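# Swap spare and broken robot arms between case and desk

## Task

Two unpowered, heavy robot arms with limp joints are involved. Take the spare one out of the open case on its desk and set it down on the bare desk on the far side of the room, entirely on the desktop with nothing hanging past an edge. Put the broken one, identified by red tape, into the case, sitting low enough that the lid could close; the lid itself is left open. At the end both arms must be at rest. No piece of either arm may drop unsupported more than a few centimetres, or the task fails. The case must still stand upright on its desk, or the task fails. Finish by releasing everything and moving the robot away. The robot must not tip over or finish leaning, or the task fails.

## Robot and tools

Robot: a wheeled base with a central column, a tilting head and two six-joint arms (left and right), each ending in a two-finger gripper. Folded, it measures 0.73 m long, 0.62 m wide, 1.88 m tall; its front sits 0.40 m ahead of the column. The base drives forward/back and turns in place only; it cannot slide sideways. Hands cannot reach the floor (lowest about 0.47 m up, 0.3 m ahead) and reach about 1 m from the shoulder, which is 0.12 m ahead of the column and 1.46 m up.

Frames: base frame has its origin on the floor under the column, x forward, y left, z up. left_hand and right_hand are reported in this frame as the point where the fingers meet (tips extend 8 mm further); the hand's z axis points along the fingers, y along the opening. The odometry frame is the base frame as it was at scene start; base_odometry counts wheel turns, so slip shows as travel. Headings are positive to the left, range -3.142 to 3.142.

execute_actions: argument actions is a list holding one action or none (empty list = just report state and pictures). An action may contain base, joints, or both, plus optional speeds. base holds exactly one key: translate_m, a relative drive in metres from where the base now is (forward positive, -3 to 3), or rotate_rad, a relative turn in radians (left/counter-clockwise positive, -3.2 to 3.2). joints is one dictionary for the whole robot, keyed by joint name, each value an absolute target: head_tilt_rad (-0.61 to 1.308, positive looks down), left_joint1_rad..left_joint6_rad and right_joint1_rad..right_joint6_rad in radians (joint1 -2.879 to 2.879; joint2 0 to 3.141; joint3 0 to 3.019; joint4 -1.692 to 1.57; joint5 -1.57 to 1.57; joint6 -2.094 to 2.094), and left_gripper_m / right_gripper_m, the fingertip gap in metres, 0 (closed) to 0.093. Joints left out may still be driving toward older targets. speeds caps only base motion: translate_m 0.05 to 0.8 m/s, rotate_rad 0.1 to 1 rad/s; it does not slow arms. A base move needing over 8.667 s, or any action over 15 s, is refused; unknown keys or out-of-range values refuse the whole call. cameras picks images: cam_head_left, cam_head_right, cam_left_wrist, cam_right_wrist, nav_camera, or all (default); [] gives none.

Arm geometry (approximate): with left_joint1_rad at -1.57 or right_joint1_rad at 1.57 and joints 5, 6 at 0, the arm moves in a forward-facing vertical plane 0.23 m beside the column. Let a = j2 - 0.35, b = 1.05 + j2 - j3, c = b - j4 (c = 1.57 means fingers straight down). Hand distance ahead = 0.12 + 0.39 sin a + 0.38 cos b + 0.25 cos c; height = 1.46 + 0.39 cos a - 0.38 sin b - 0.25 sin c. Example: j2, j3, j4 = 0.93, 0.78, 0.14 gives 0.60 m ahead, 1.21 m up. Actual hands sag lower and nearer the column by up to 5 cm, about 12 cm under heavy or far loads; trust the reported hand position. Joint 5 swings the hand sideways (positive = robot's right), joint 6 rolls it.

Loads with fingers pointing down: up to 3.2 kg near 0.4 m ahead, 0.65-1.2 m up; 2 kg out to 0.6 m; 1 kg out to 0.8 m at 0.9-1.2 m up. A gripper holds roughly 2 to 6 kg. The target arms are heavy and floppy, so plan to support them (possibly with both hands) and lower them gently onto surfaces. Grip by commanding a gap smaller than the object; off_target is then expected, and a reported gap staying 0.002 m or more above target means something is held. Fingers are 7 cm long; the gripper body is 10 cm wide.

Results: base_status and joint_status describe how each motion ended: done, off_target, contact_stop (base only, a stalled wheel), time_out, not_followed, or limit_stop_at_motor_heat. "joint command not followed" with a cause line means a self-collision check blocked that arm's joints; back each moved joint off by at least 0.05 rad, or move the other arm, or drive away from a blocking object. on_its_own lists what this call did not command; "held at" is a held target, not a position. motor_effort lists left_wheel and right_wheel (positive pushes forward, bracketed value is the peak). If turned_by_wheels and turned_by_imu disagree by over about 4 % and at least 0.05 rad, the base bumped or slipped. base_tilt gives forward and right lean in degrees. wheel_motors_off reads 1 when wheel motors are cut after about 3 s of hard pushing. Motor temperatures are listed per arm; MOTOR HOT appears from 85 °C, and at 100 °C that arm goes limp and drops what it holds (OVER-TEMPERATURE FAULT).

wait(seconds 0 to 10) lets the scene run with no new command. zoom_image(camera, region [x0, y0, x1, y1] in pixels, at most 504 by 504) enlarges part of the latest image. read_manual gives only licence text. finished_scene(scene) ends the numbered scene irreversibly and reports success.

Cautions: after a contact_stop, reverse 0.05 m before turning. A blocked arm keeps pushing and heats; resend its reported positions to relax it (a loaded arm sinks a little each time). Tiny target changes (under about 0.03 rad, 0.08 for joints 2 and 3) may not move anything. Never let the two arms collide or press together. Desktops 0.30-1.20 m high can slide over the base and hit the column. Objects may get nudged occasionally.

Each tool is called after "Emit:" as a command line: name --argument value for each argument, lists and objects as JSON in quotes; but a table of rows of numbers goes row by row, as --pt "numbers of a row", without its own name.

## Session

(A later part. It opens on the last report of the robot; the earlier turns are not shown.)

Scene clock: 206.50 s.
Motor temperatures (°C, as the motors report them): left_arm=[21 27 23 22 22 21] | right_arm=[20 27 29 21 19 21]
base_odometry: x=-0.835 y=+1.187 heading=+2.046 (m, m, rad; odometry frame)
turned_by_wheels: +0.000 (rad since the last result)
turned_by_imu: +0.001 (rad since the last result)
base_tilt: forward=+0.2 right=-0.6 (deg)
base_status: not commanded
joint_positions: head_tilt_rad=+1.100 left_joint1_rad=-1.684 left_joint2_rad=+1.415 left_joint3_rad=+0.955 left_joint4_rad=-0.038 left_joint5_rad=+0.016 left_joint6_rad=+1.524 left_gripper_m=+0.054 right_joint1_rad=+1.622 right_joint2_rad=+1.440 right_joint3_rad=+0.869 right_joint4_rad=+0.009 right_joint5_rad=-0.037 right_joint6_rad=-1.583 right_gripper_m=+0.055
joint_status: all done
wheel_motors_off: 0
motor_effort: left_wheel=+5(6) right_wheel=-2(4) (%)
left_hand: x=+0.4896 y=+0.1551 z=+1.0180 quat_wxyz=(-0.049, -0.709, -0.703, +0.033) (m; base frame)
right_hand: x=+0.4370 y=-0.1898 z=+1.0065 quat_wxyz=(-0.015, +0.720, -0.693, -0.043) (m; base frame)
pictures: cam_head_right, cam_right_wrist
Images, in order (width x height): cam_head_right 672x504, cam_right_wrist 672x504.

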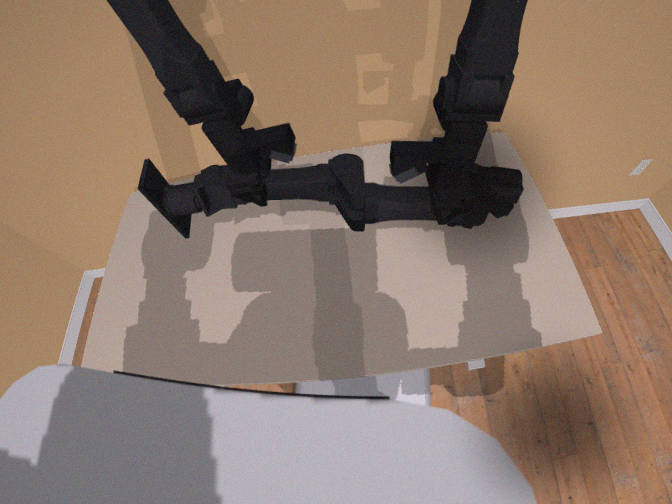

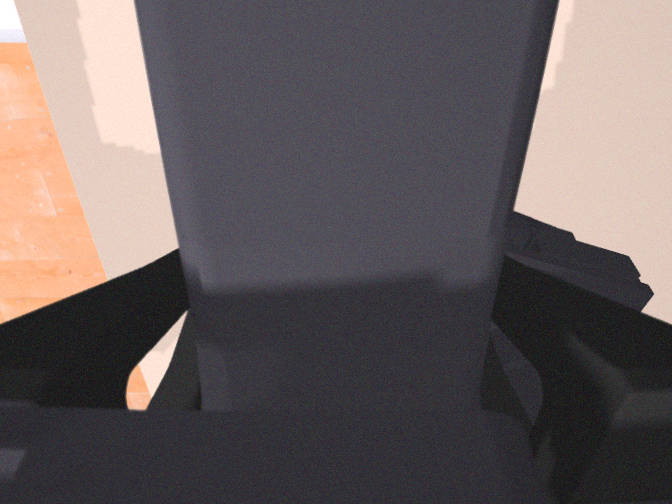

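Emit:
execute_actions --actions '[{"joints":{"left_joint2_rad":1.43,"left_joint3_rad":1.0,"right_joint2_rad":1.43,"right_joint3_rad":0.93,"right_joint4_rad":0.07,"left_joint1_rad":-1.67,"right_joint1_rad":1.62}}]' --cameras '["cam_head_right","cam_right_wrist","cam_head_left"]'

Emit:
zoom_image --camera "cam_head_right" --region '[380,120,580,280]'

Scene clock: 211.23 s.
Motor temperatures (°C, as the motors report them): left_arm=[21 27 22 22 22 21] | right_arm=[20 28 28 21 19 21]
base_odometry: x=-0.835 y=+1.187 heading=+2.046 (m, m, rad; odometry frame)
turned_by_wheels: +0.000 (rad since the last result)
turned_by_imu: +0.002 (rad since the last result)
base_tilt: forward=+0.1 right=-0.6 (deg)
base_status: not commanded
joint_positions: head_tilt_rad=+1.100 left_joint1_rad=-1.676 left_joint2_rad=+1.516 left_joint3_rad=+1.015 left_joint4_rad=-0.027 left_joint5_rad=+0.020 left_joint6_rad=+1.531 left_gripper_m=+0.054 right_joint1_rad=+1.622 right_joint2_rad=+1.548 right_joint3_rad=+0.925 right_joint4_rad=+0.039 right_joint5_rad=-0.041 right_joint6_rad=-1.576 right_gripper_m=+0.055
joint_status: all done
wheel_motors_off: 0
motor_effort: left_wheel=+6(6) right_wheel=-2(4) (%)
left_hand: x=+0.4836 y=+0.1563 z=+0.9819 quat_wxyz=(-0.037, -0.711, -0.701, +0.042) (m; base frame)
right_hand: x=+0.4294 y=-0.1879 z=+0.9706 quat_wxyz=(-0.008, +0.717, -0.695, -0.052) (m; base frame)
pictures: cam_head_left, cam_head_right, cam_right_wrist
Images, in order (width x height): cam_head_left 672x504, cam_head_right 672x504, cam_right_wrist 672x504.

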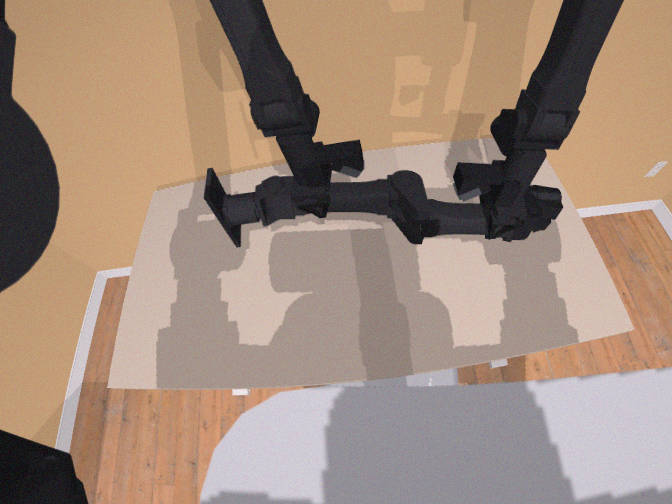

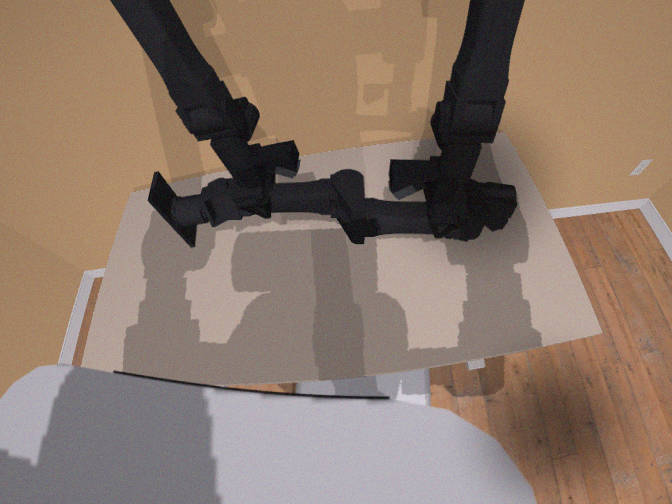

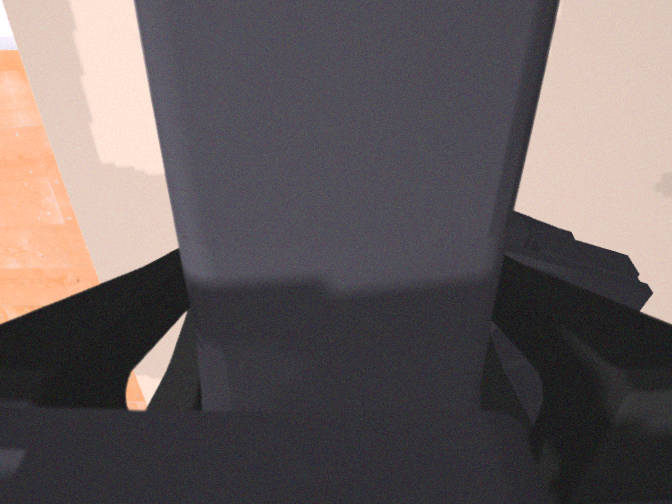

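Region (380, 120, 580, 280) of cam_head_right's 672x504 image, scaled by 2.520, with more detail than that image has; it fills the top 403 rows of this view, and the rest is white.

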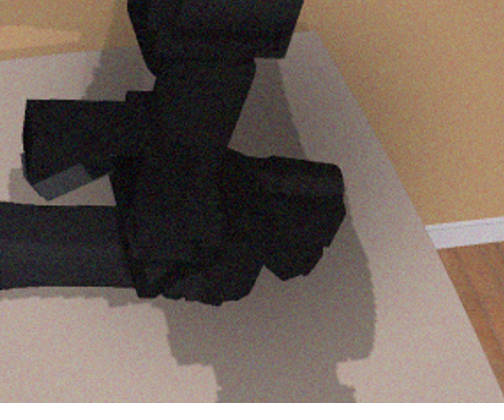

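Emit:
execute_actions --actions '[{"joints":{"left_joint2_rad":1.54,"left_joint3_rad":1.08,"right_joint2_rad":1.54,"right_joint3_rad":1.01,"right_joint4_rad":0.1,"left_joint4_rad":0}}]' --cameras '["cam_right_wrist"]'

Emit:
execute_actions --actions '[{"joints":{"left_joint2_rad":1.64,"left_joint3_rad":1.15,"right_joint2_rad":1.64,"right_joint3_rad":1.08,"right_joint4_rad":0.12,"left_joint4_rad":0.02}}]' --cameras '["cam_head_right","cam_right_wrist","cam_head_left"]'

Scene clock: 218.70 s.
Motor temperatures (°C, as the motors report them): left_arm=[21 27 21 22 22 21] | right_arm=[20 28 27 21 19 21]
base_odometry: x=-0.835 y=+1.187 heading=+2.046 (m, m, rad; odometry frame)
turned_by_wheels: +0.000 (rad since the last result)
turned_by_imu: +0.002 (rad since the last result)
base_tilt: forward=+0.1 right=-0.5 (deg)
base_status: not commanded
joint_positions: head_tilt_rad=+1.100 left_joint1_rad=-1.672 left_joint2_rad=+1.629 left_joint3_rad=+1.095 left_joint4_rad=+0.018 left_joint5_rad=+0.023 left_joint6_rad=+1.535 left_gripper_m=+0.054 right_joint1_rad=+1.617 right_joint2_rad=+1.659 right_joint3_rad=+1.009 right_joint4_rad=+0.075 right_joint5_rad=-0.040 right_joint6_rad=-1.578 right_gripper_m=+0.055
joint_status: all done
wheel_motors_off: 0
motor_effort: left_wheel=+5(7) right_wheel=-2(4) (%)
left_hand: x=+0.4890 y=+0.1544 z=+0.9411 quat_wxyz=(-0.041, -0.711, -0.701, +0.037) (m; base frame)
right_hand: x=+0.4347 y=-0.1896 z=+0.9309 quat_wxyz=(-0.010, +0.717, -0.696, -0.046) (m; base frame)
pictures: cam_right_wrist
Images, in order (width x height): cam_right_wrist 672x504.

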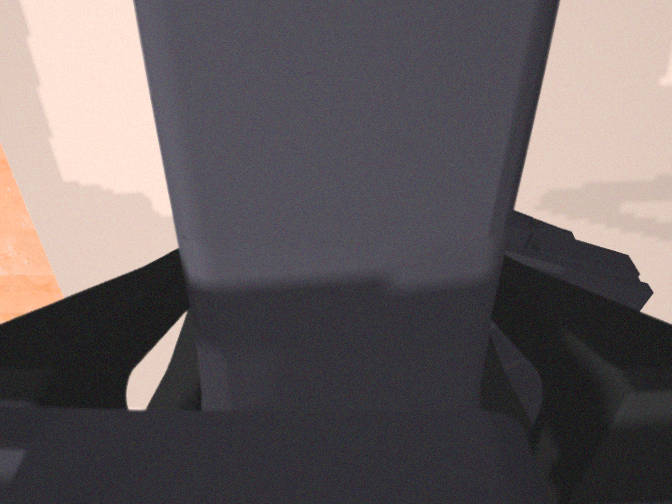

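Scene clock: 219.53 s.
Motor temperatures (°C, as the motors report them): left_arm=[21 27 21 22 22 21] | right_arm=[20 28 27 21 19 21]
base_odometry: x=-0.835 y=+1.187 heading=+2.046 (m, m, rad; odometry frame)
turned_by_wheels: +0.000 (rad since the last result)
turned_by_imu: +0.000 (rad since the last result)
base_tilt: forward=+0.1 right=-0.6 (deg)
base_status: not commanded
joint_positions: head_tilt_rad=+1.100 left_joint1_rad=-1.670 left_joint2_rad=+1.722 left_joint3_rad=+1.181 left_joint4_rad=+0.039 left_joint5_rad=+0.023 left_joint6_rad=+1.522 left_gripper_m=+0.054 right_joint1_rad=+1.615 right_joint2_rad=+1.722 right_joint3_rad=+1.076 right_joint4_rad=+0.092 right_joint5_rad=-0.021 right_joint6_rad=-1.583 right_gripper_m=+0.055
joint_status: all done
wheel_motors_off: 0
motor_effort: left_wheel=+5(6) right_wheel=-3(4) (%)
left_hand: x=+0.4979 y=+0.1525 z=+0.9063 quat_wxyz=(-0.045, -0.706, -0.706, +0.032) (m; base frame)
right_hand: x=+0.4468 y=-0.1925 z=+0.9068 quat_wxyz=(-0.010, +0.719, -0.694, -0.032) (m; base frame)
pictures: cam_head_left, cam_head_right, cam_right_wrist
Images, in order (width x height): cam_head_left 672x504, cam_head_right 672x504, cam_right_wrist 672x504.

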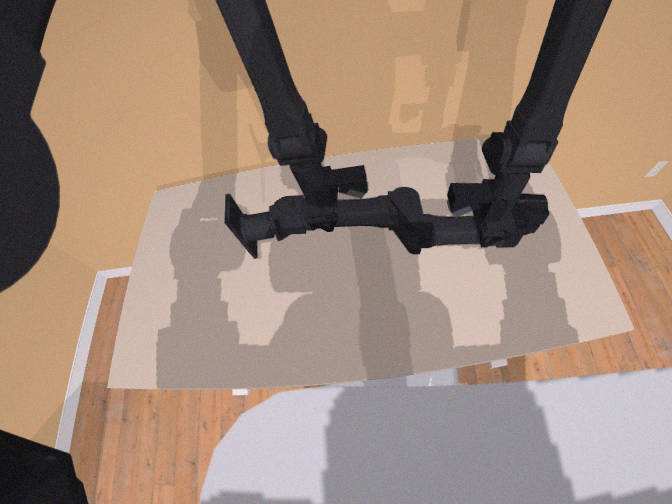

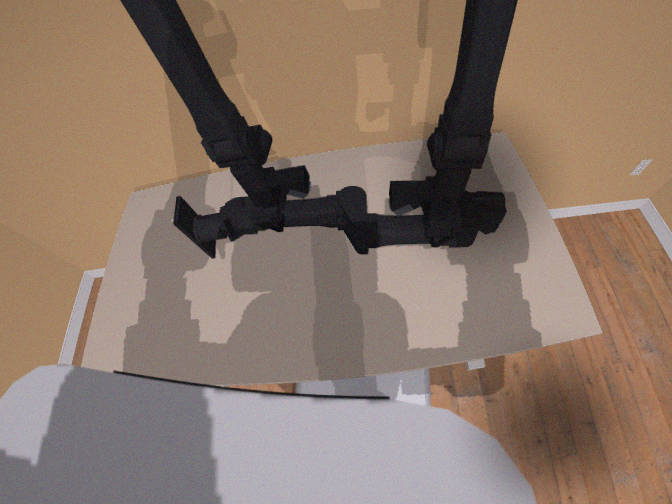

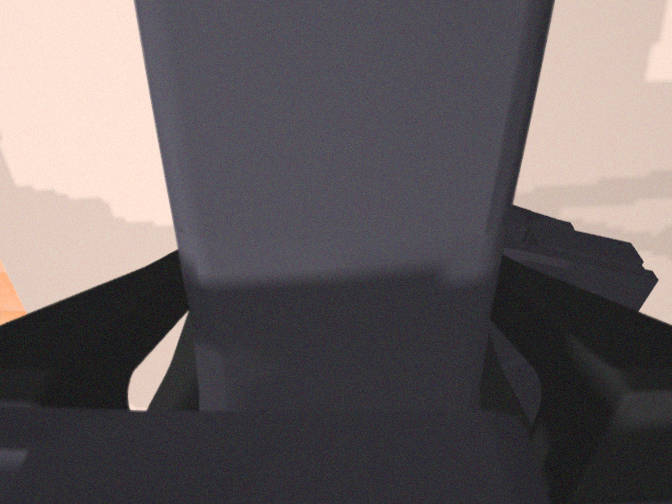

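Emit:
execute_actions --actions '[{"base":{"rotate_rad":0.16},"speeds":{"rotate_rad":0.1}}]' --cameras '["cam_head_right","cam_right_wrist"]'

Emit:
execute_actions --actions '[{"base":{"rotate_rad":0.07},"speeds":{"rotate_rad":0.1},"joints":{"left_joint2_rad":1.72,"left_joint3_rad":1.2,"right_joint2_rad":1.72,"right_joint3_rad":1.12}}]' --cameras '["cam_head_right","cam_right_wrist","cam_head_left"]'

Scene clock: 225.73 s.
Motor temperatures (°C, as the motors report them): left_arm=[21 28 21 22 22 21] | right_arm=[20 28 27 21 19 21]
base_odometry: x=-0.835 y=+1.187 heading=+2.203 (m, m, rad; odometry frame)
turned_by_wheels: +0.158 (rad since the last result)
turned_by_imu: +0.157 (rad since the last result)
base_tilt: forward=+0.1 right=-0.7 (deg)
base_status: done
joint_positions: head_tilt_rad=+1.100 left_joint1_rad=-1.671 left_joint2_rad=+1.722 left_joint3_rad=+1.180 left_joint4_rad=+0.039 left_joint5_rad=+0.022 left_joint6_rad=+1.524 left_gripper_m=+0.054 right_joint1_rad=+1.614 right_joint2_rad=+1.722 right_joint3_rad=+1.073 right_joint4_rad=+0.092 right_joint5_rad=-0.022 right_joint6_rad=-1.582 right_gripper_m=+0.055
joint_status: not commanded
wheel_motors_off: 0
motor_effort: left_wheel=+0(43) right_wheel=+1(48) (%)
left_hand: x=+0.4970 y=+0.1521 z=+0.9062 quat_wxyz=(-0.045, -0.707, -0.705, +0.033) (m; base frame)
right_hand: x=+0.4452 y=-0.1929 z=+0.9067 quat_wxyz=(-0.010, +0.718, -0.695, -0.033) (m; base frame)
pictures: cam_head_right, cam_right_wrist
Images, in order (width x height): cam_head_right 672x504, cam_right_wrist 672x504.

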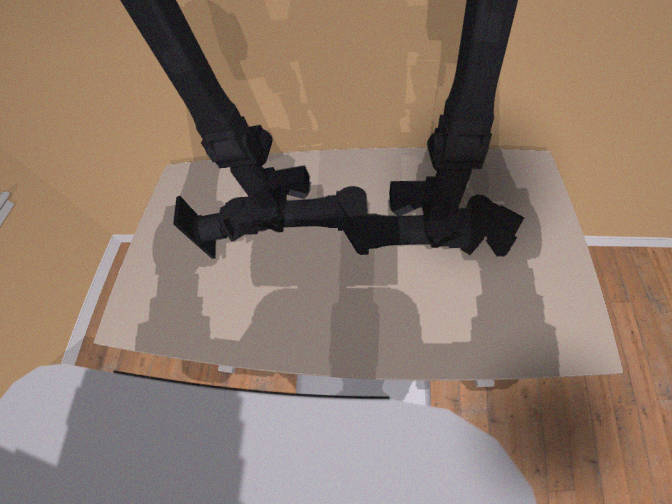

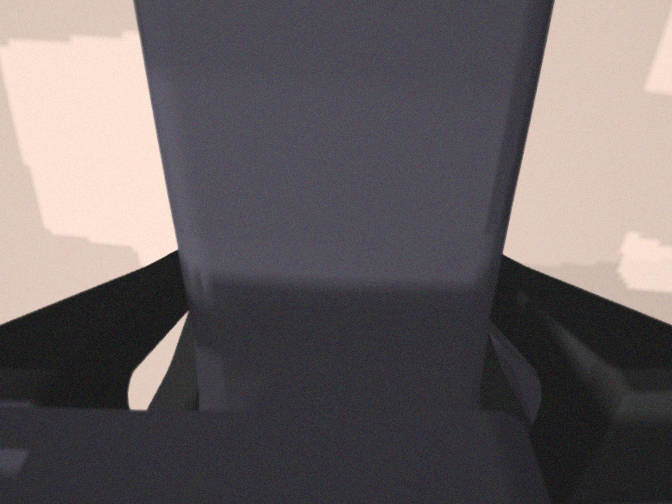

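Scene clock: 226.97 s.
Motor temperatures (°C, as the motors report them): left_arm=[21 28 21 22 22 21] | right_arm=[20 28 27 21 19 21]
base_odometry: x=-0.835 y=+1.187 heading=+2.272 (m, m, rad; odometry frame)
turned_by_wheels: +0.068 (rad since the last result)
turned_by_imu: +0.067 (rad since the last result)
base_tilt: forward=+0.1 right=-0.7 (deg)
base_status: done
joint_positions: head_tilt_rad=+1.100 left_joint1_rad=-1.665 left_joint2_rad=+1.812 left_joint3_rad=+1.241 left_joint4_rad=+0.045 left_joint5_rad=+0.016 left_joint6_rad=+1.507 left_gripper_m=+0.054 right_joint1_rad=+1.616 right_joint2_rad=+1.759 right_joint3_rad=+1.097 right_joint4_rad=+0.092 right_joint5_rad=-0.027 right_joint6_rad=-1.594 right_gripper_m=+0.054
joint_status: all done
wheel_motors_off: 0
motor_effort: left_wheel=+0(61) right_wheel=+0(47) (%)
left_hand: x=+0.4857 y=+0.1546 z=+0.8721 quat_wxyz=(-0.032, -0.701, -0.712, +0.037) (m; base frame)
right_hand: x=+0.4394 y=-0.1909 z=+0.8936 quat_wxyz=(-0.007, +0.723, -0.690, -0.039) (m; base frame)
pictures: cam_head_left, cam_head_right, cam_right_wrist
Images, in order (width x height): cam_head_left 672x504, cam_head_right 672x504, cam_right_wrist 672x504.

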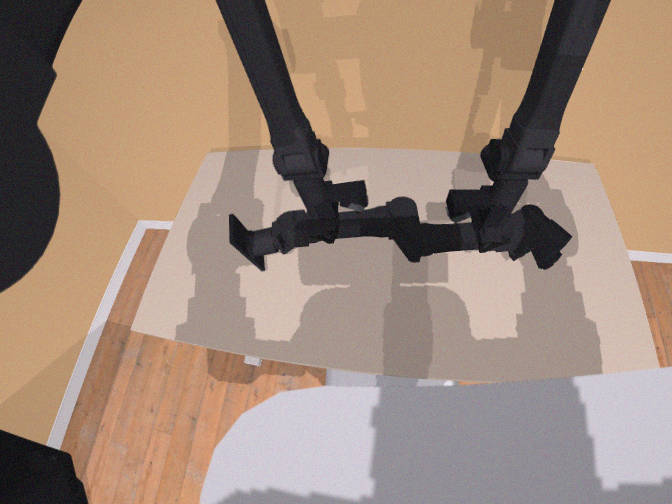

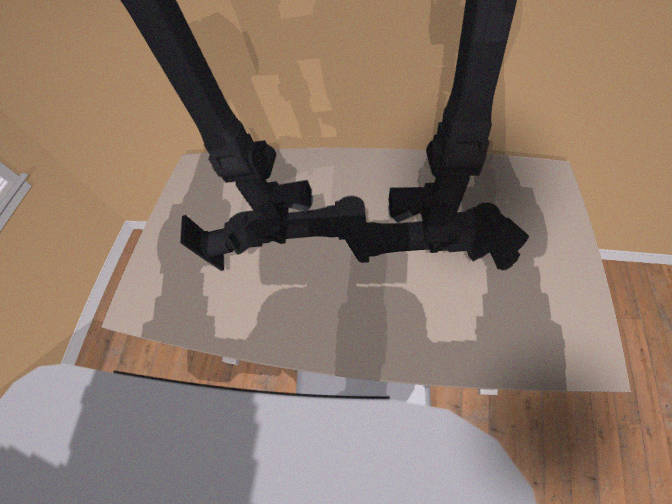

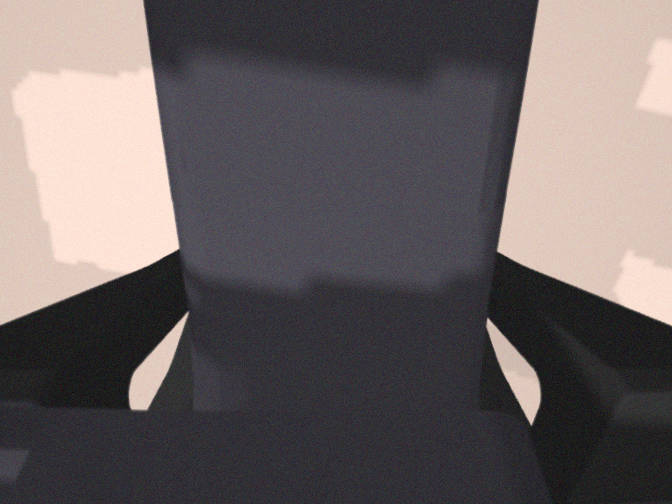

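Emit:
execute_actions --actions '[{"base":{"rotate_rad":0.08},"speeds":{"rotate_rad":0.1},"joints":{"left_joint2_rad":1.76,"left_joint3_rad":1.24,"right_joint2_rad":1.78,"right_joint3_rad":1.16}}]' --cameras '["cam_right_wrist"]'

Emit:
execute_actions --actions '[{"joints":{"left_joint2_rad":1.83,"left_joint3_rad":1.29,"right_joint2_rad":1.86,"right_joint3_rad":1.22}}]' --cameras '["cam_head_right","cam_right_wrist","cam_head_left","cam_left_wrist"]'

Scene clock: 233.97 s.
Motor temperatures (°C, as the motors report them): left_arm=[21 28 21 22 22 21] | right_arm=[20 28 26 21 19 21]
base_odometry: x=-0.835 y=+1.187 heading=+2.350 (m, m, rad; odometry frame)
turned_by_wheels: +0.079 (rad since the last result)
turned_by_imu: +0.079 (rad since the last result)
base_tilt: forward=+0.3 right=-0.6 (deg)
base_status: done
joint_positions: head_tilt_rad=+1.100 left_joint1_rad=-1.649 left_joint2_rad=+1.850 left_joint3_rad=+1.284 left_joint4_rad=+0.048 left_joint5_rad=+0.006 left_joint6_rad=+1.509 left_gripper_m=+0.054 right_joint1_rad=+1.630 right_joint2_rad=+1.794 right_joint3_rad=+1.141 right_joint4_rad=+0.092 right_joint5_rad=-0.035 right_joint6_rad=-1.591 right_gripper_m=+0.054
joint_status: all done
wheel_motors_off: 0
motor_effort: left_wheel=-1(61) right_wheel=+0(34) (%)
left_hand: x=+0.4917 y=+0.1670 z=+0.8565 quat_wxyz=(-0.027, -0.699, -0.715, +0.025) (m; base frame)
right_hand: x=+0.4464 y=-0.1790 z=+0.8802 quat_wxyz=(-0.017, +0.724, -0.688, -0.044) (m; base frame)
pictures: cam_right_wrist
Images, in order (width x height): cam_right_wrist 672x504.

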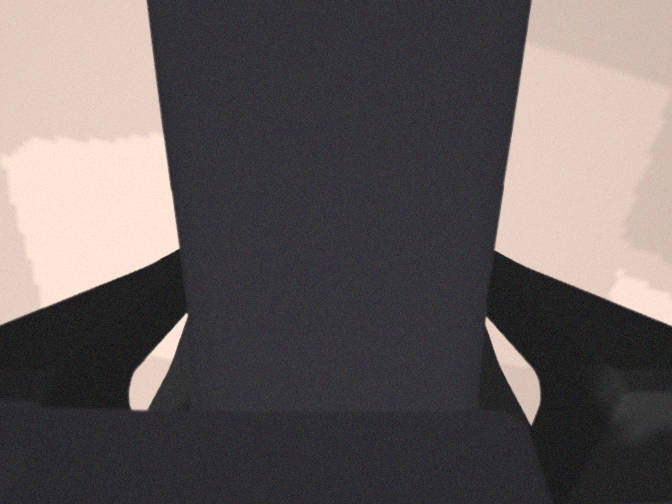

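Scene clock: 235.03 s.
Motor temperatures (°C, as the motors report them): left_arm=[21 28 21 22 22 21] | right_arm=[20 28 26 21 19 21]
base_odometry: x=-0.835 y=+1.187 heading=+2.350 (m, m, rad; odometry frame)
turned_by_wheels: +0.000 (rad since the last result)
turned_by_imu: +0.000 (rad since the last result)
base_tilt: forward=+0.1 right=-0.6 (deg)
base_status: not commanded
joint_positions: head_tilt_rad=+1.100 left_joint1_rad=-1.648 left_joint2_rad=+1.922 left_joint3_rad=+1.317 left_joint4_rad=+0.040 left_joint5_rad=-0.004 left_joint6_rad=+1.513 left_gripper_m=+0.053 right_joint1_rad=+1.628 right_joint2_rad=+1.947 right_joint3_rad=+1.234 right_joint4_rad=+0.125 right_joint5_rad=-0.040 right_joint6_rad=-1.587 right_gripper_m=+0.054
joint_status: all done
wheel_motors_off: 0
motor_effort: left_wheel=-6(6) right_wheel=+2(3) (%)
left_hand: x=+0.4664 y=+0.1685 z=+0.8298 quat_wxyz=(-0.006, -0.700, -0.713, +0.037) (m; base frame)
right_hand: x=+0.4204 y=-0.1775 z=+0.8257 quat_wxyz=(-0.009, +0.722, -0.690, -0.054) (m; base frame)
pictures: cam_head_left, cam_head_right, cam_left_wrist, cam_right_wrist
Images, in order (width x height): cam_head_left 672x504, cam_head_right 672x504, cam_left_wrist 672x504, cam_right_wrist 672x504.

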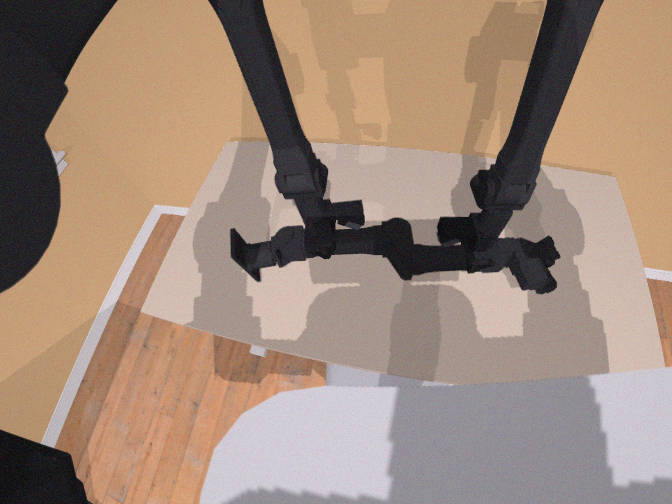

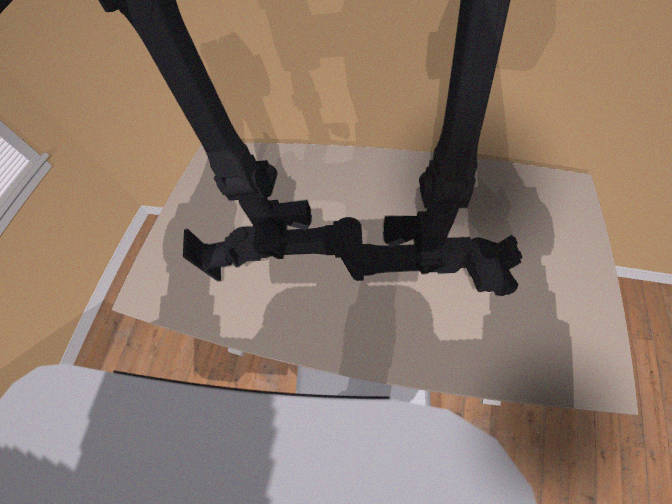

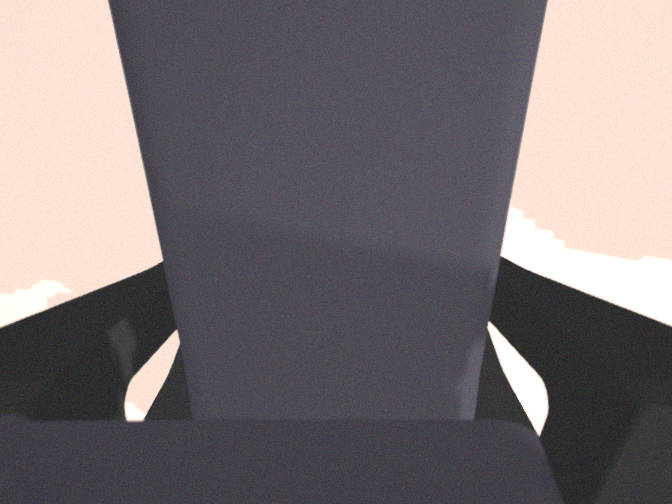

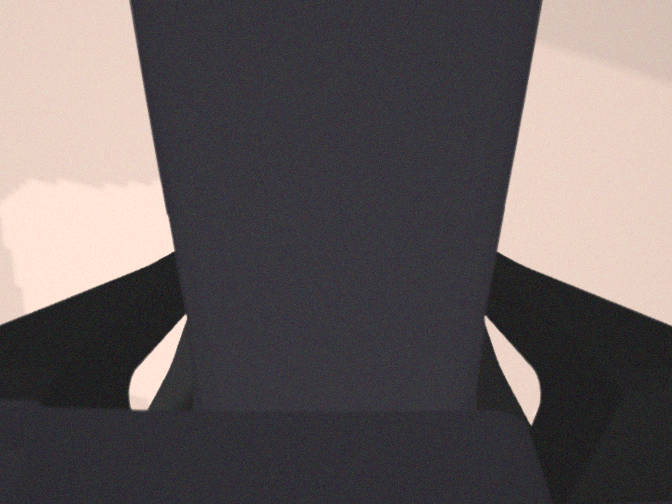

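Emit:
execute_actions --actions '[{"joints":{"left_joint2_rad":1.91,"left_joint3_rad":1.4,"right_joint2_rad":1.93,"right_joint3_rad":1.3}}]' --cameras '[]'

Emit:
execute_actions --actions '[{"joints":{"left_joint2_rad":1.99,"left_joint3_rad":1.49,"right_joint2_rad":2.01,"right_joint3_rad":1.39}}]' --cameras '["cam_head_left"]'

Emit:
execute_actions --actions '[{"joints":{"left_joint2_rad":2.07,"left_joint3_rad":1.58,"right_joint2_rad":2.09,"right_joint3_rad":1.48}}]' --cameras '["cam_head_right","cam_head_left"]'

Scene clock: 240.50 s.
Motor temperatures (°C, as the motors report them): left_arm=[21 28 21 22 22 21] | right_arm=[20 28 26 21 19 21]
base_odometry: x=-0.835 y=+1.187 heading=+2.350 (m, m, rad; odometry frame)
turned_by_wheels: +0.000 (rad since the last result)
turned_by_imu: +0.001 (rad since the last result)
base_tilt: forward=+0.2 right=-0.6 (deg)
base_status: not commanded
joint_positions: head_tilt_rad=+1.100 left_joint1_rad=-1.648 left_joint2_rad=+1.992 left_joint3_rad=+1.423 left_joint4_rad=+0.034 left_joint5_rad=-0.005 left_joint6_rad=+1.526 left_gripper_m=+0.053 right_joint1_rad=+1.625 right_joint2_rad=+1.996 right_joint3_rad=+1.310 right_joint4_rad=+0.124 right_joint5_rad=-0.034 right_joint6_rad=-1.575 right_gripper_m=+0.054
joint_status: all done
wheel_motors_off: 0
motor_effort: left_wheel=-6(7) right_wheel=+3(3) (%)
left_hand: x=+0.4864 y=+0.1661 z=+0.8019 quat_wxyz=(-0.017, -0.705, -0.709, +0.026) (m; base frame)
right_hand: x=+0.4358 y=-0.1789 z=+0.8045 quat_wxyz=(-0.015, +0.718, -0.695, -0.042) (m; base frame)
pictures: none
No camera images: the call's "cameras" was empty. Leave "cameras" out to get every camera's image.

Scene clock: 241.23 s.
Motor temperatures (°C, as the motors report them): left_arm=[21 28 21 22 22 21] | right_arm=[20 28 26 21 19 21]
base_odometry: x=-0.835 y=+1.187 heading=+2.350 (m, m, rad; odometry frame)
turned_by_wheels: +0.000 (rad since the last result)
turned_by_imu: +0.000 (rad since the last result)
base_tilt: forward=+0.2 right=-0.5 (deg)
base_status: not commanded
joint_positions: head_tilt_rad=+1.100 left_joint1_rad=-1.649 left_joint2_rad=+2.026 left_joint3_rad=+1.475 left_joint4_rad=+0.010 left_joint5_rad=-0.008 left_joint6_rad=+1.531 left_gripper_m=+0.053 right_joint1_rad=+1.623 right_joint2_rad=+2.086 right_joint3_rad=+1.412 right_joint4_rad=+0.119 right_joint5_rad=-0.037 right_joint6_rad=-1.572 right_gripper_m=+0.054
joint_status: all done
wheel_motors_off: 0
motor_effort: left_wheel=-6(6) right_wheel=+4(5) (%)
left_hand: x=+0.4898 y=+0.1644 z=+0.7885 quat_wxyz=(-0.014, -0.707, -0.707, +0.028) (m; base frame)
right_hand: x=+0.4379 y=-0.1789 z=+0.7694 quat_wxyz=(-0.018, +0.716, -0.697, -0.040) (m; base frame)
pictures: cam_head_left
Images, in order (width x height): cam_head_left 672x504.

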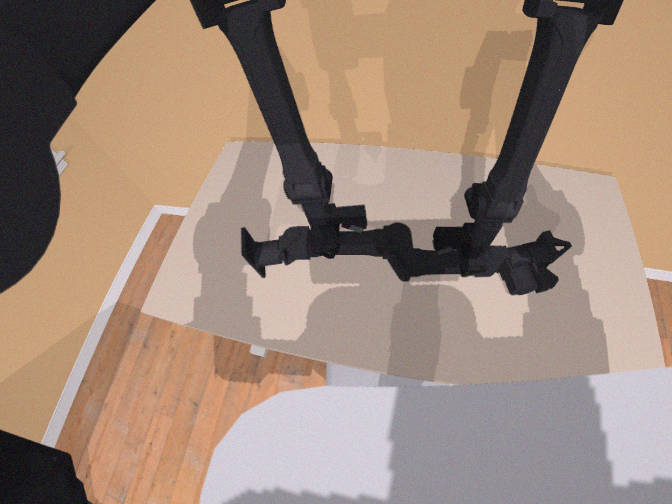

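Scene clock: 242.00 s.
Motor temperatures (°C, as the motors report them): left_arm=[21 28 21 22 22 21] | right_arm=[20 28 26 21 19 21]
base_odometry: x=-0.835 y=+1.187 heading=+2.350 (m, m, rad; odometry frame)
turned_by_wheels: +0.000 (rad since the last result)
turned_by_imu: +0.000 (rad since the last result)
base_tilt: forward=+0.2 right=-0.6 (deg)
base_status: not commanded
joint_positions: head_tilt_rad=+1.100 left_joint1_rad=-1.650 left_joint2_rad=+2.046 left_joint3_rad=+1.530 left_joint4_rad=-0.020 left_joint5_rad=-0.006 left_joint6_rad=+1.555 left_gripper_m=+0.053 right_joint1_rad=+1.622 right_joint2_rad=+2.115 right_joint3_rad=+1.453 right_joint4_rad=+0.112 right_joint5_rad=-0.037 right_joint6_rad=-1.546 right_gripper_m=+0.054
joint_status: all done
wheel_motors_off: 0
motor_effort: left_wheel=-5(6) right_wheel=+5(7) (%)
left_hand: x=+0.5036 y=+0.1624 z=+0.7809 quat_wxyz=(-0.017, -0.715, -0.698, +0.027) (m; base frame)
right_hand: x=+0.4413 y=-0.1790 z=+0.7576 quat_wxyz=(-0.019, +0.707, -0.706, -0.038) (m; base frame)
pictures: cam_head_left, cam_head_right
Images, in order (width x height): cam_head_left 672x504, cam_head_right 672x504.

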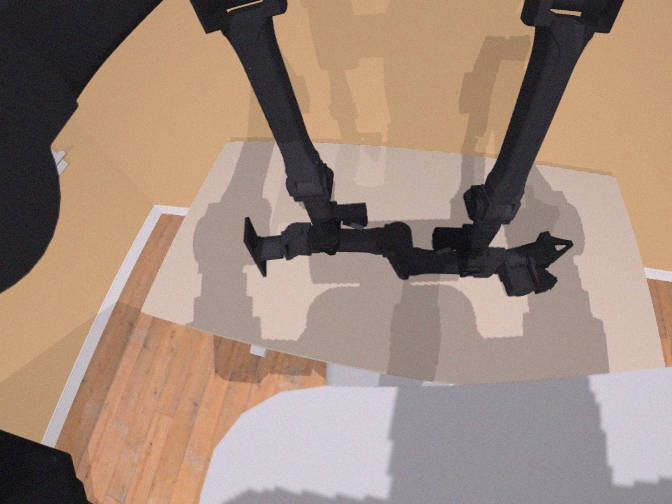

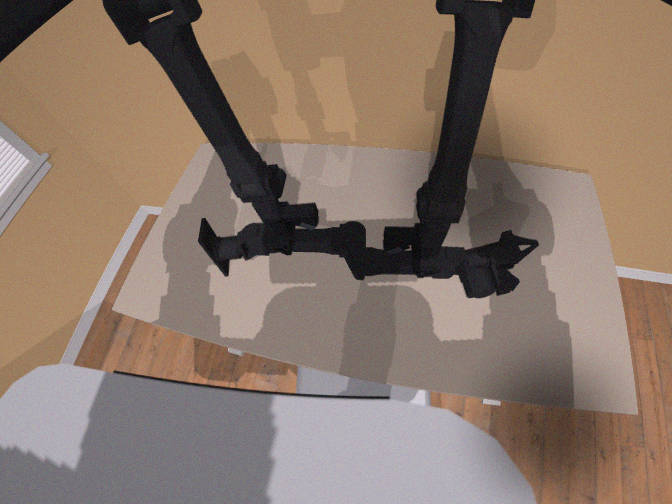

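Emit:
execute_actions --actions '[{"joints":{"left_joint2_rad":2.12,"left_joint3_rad":1.54,"right_joint2_rad":2.13,"right_joint3_rad":1.47}}]' --cameras '[]'

Emit:
execute_actions --actions '[{"joints":{"left_gripper_m":0.093,"right_gripper_m":0.093,"left_joint2_rad":2.05,"right_joint2_rad":2.11}}]' --cameras '["cam_head_left"]'

Emit:
execute_actions --actions '[{"joints":{"left_joint2_rad":1.8,"left_joint3_rad":1.35,"right_joint2_rad":1.85,"right_joint3_rad":1.27}}]' --cameras '["cam_head_left"]'

Emit:
execute_actions --actions '[{"joints":{"left_joint1_rad":-1.59,"right_joint1_rad":1.59,"left_joint2_rad":1.1,"right_joint2_rad":1.1,"left_joint3_rad":0.8,"right_joint3_rad":0.8,"left_joint4_rad":-0.17,"right_joint4_rad":-0.17}}]' --cameras '["cam_head_left"]'

Scene clock: 248.83 s.
Motor temperatures (°C, as the motors report them): left_arm=[21 27 21 22 22 21] | right_arm=[20 27 26 21 19 21]
base_odometry: x=-0.835 y=+1.187 heading=+2.350 (m, m, rad; odometry frame)
turned_by_wheels: +0.000 (rad since the last result)
turned_by_imu: +0.001 (rad since the last result)
base_tilt: forward=+0.3 right=-0.7 (deg)
base_status: not commanded
joint_positions: head_tilt_rad=+1.100 left_joint1_rad=-1.650 left_joint2_rad=+2.049 left_joint3_rad=+1.528 left_joint4_rad=-0.020 left_joint5_rad=-0.006 left_joint6_rad=+1.555 left_gripper_m=+0.053 right_joint1_rad=+1.622 right_joint2_rad=+2.116 right_joint3_rad=+1.453 right_joint4_rad=+0.112 right_joint5_rad=-0.037 right_joint6_rad=-1.546 right_gripper_m=+0.054
joint_status: all done
wheel_motors_off: 0
motor_effort: left_wheel=-5(5) right_wheel=+5(5) (%)
left_hand: x=+0.5011 y=+0.1624 z=+0.7800 quat_wxyz=(-0.016, -0.715, -0.698, +0.028) (m; base frame)
right_hand: x=+0.4408 y=-0.1790 z=+0.7573 quat_wxyz=(-0.019, +0.707, -0.706, -0.038) (m; base frame)
pictures: none
No camera images: the call's "cameras" was empty. Leave "cameras" out to get every camera's image.

Scene clock: 249.60 s.
Motor temperatures (°C, as the motors report them): left_arm=[21 27 21 22 22 21] | right_arm=[20 27 26 21 19 21]
base_odometry: x=-0.835 y=+1.187 heading=+2.350 (m, m, rad; odometry frame)
turned_by_wheels: +0.000 (rad since the last result)
turned_by_imu: +0.000 (rad since the last result)
base_tilt: forward=+0.2 right=-0.7 (deg)
base_status: not commanded
joint_positions: head_tilt_rad=+1.100 left_joint1_rad=-1.655 left_joint2_rad=+2.047 left_joint3_rad=+1.538 left_joint4_rad=+0.010 left_joint5_rad=+0.003 left_joint6_rad=+1.556 left_gripper_m=+0.093 right_joint1_rad=+1.622 right_joint2_rad=+2.116 right_joint3_rad=+1.467 right_joint4_rad=+0.112 right_joint5_rad=-0.038 right_joint6_rad=-1.558 right_gripper_m=+0.093
joint_status: all done
wheel_motors_off: 0
motor_effort: left_wheel=-6(6) right_wheel=+5(6) (%)
left_hand: x=+0.5156 y=+0.1566 z=+0.7811 quat_wxyz=(-0.036, -0.716, -0.697, +0.018) (m; base frame)
right_hand: x=+0.4496 y=-0.1787 z=+0.7565 quat_wxyz=(-0.024, +0.711, -0.702, -0.034) (m; base frame)
pictures: cam_head_left
Images, in order (width x height): cam_head_left 672x504.

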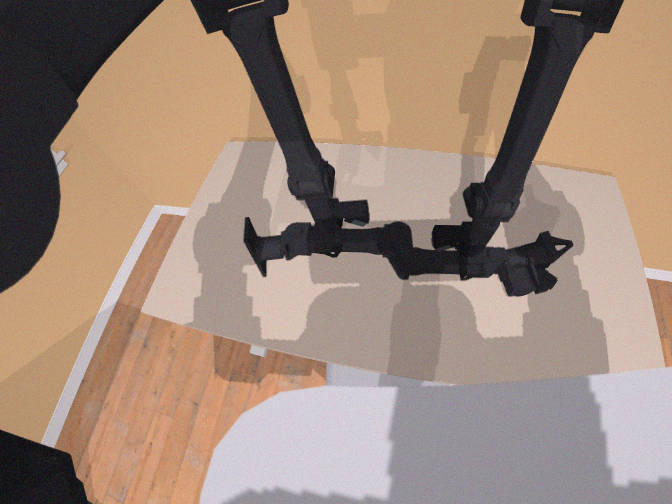

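Scene clock: 250.90 s.
Motor temperatures (°C, as the motors report them): left_arm=[21 27 21 22 22 21] | right_arm=[20 27 26 21 19 21]
base_odometry: x=-0.835 y=+1.187 heading=+2.350 (m, m, rad; odometry frame)
turned_by_wheels: +0.000 (rad since the last result)
turned_by_imu: +0.001 (rad since the last result)
base_tilt: forward=+0.1 right=-0.7 (deg)
base_status: not commanded
joint_positions: head_tilt_rad=+1.100 left_joint1_rad=-1.655 left_joint2_rad=+1.790 left_joint3_rad=+1.350 left_joint4_rad=+0.018 left_joint5_rad=+0.003 left_joint6_rad=+1.557 left_gripper_m=+0.093 right_joint1_rad=+1.622 right_joint2_rad=+1.834 right_joint3_rad=+1.273 right_joint4_rad=+0.112 right_joint5_rad=-0.038 right_joint6_rad=-1.560 right_gripper_m=+0.093
joint_status: all done
wheel_motors_off: 0
motor_effort: left_wheel=-6(7) right_wheel=+5(5) (%)
left_hand: x=+0.5616 y=+0.1620 z=+0.8822 quat_wxyz=(-0.064, -0.714, -0.697, -0.008) (m; base frame)
right_hand: x=+0.5109 y=-0.1818 z=+0.8623 quat_wxyz=(-0.056, +0.711, -0.701, -0.003) (m; base frame)
pictures: cam_head_left
Images, in order (width x height): cam_head_left 672x504.

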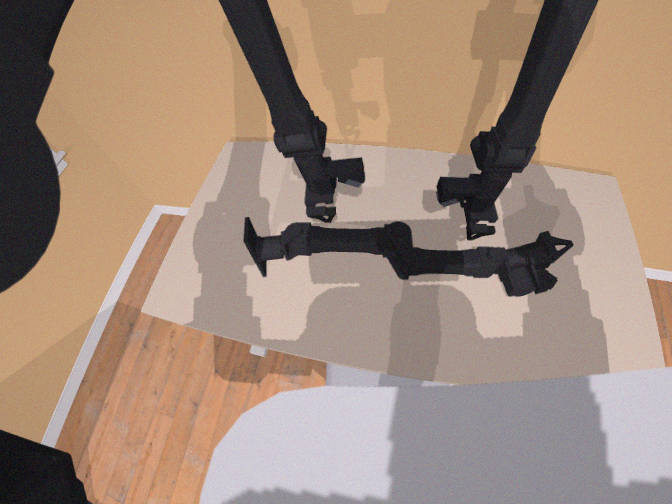

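Scene clock: 252.30 s.
Motor temperatures (°C, as the motors report them): left_arm=[21 27 21 22 22 21] | right_arm=[20 27 26 21 19 21]
base_odometry: x=-0.835 y=+1.187 heading=+2.350 (m, m, rad; odometry frame)
turned_by_wheels: +0.000 (rad since the last result)
turned_by_imu: +0.001 (rad since the last result)
base_tilt: forward=+0.1 right=-0.6 (deg)
base_status: not commanded
joint_positions: head_tilt_rad=+1.100 left_joint1_rad=-1.587 left_joint2_rad=+1.089 left_joint3_rad=+0.801 left_joint4_rad=-0.168 left_joint5_rad=+0.005 left_joint6_rad=+1.557 left_gripper_m=+0.093 right_joint1_rad=+1.595 right_joint2_rad=+1.093 right_joint3_rad=+0.804 right_joint4_rad=-0.165 right_joint5_rad=-0.038 right_joint6_rad=-1.560 right_gripper_m=+0.093
joint_status: all done
wheel_motors_off: 0
motor_effort: left_wheel=-6(7) right_wheel=+5(5) (%)
left_hand: x=+0.4898 y=+0.2159 z=+1.1229 quat_wxyz=(-0.031, -0.704, -0.709, -0.017) (m; base frame)
right_hand: x=+0.4910 y=-0.2068 z=+1.1222 quat_wxyz=(-0.045, +0.707, -0.706, +0.003) (m; base frame)
pictures: cam_head_left
Images, in order (width x height): cam_head_left 672x504.

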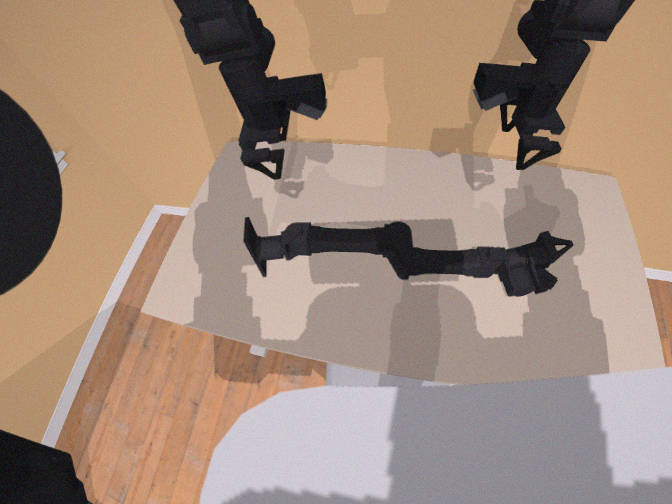

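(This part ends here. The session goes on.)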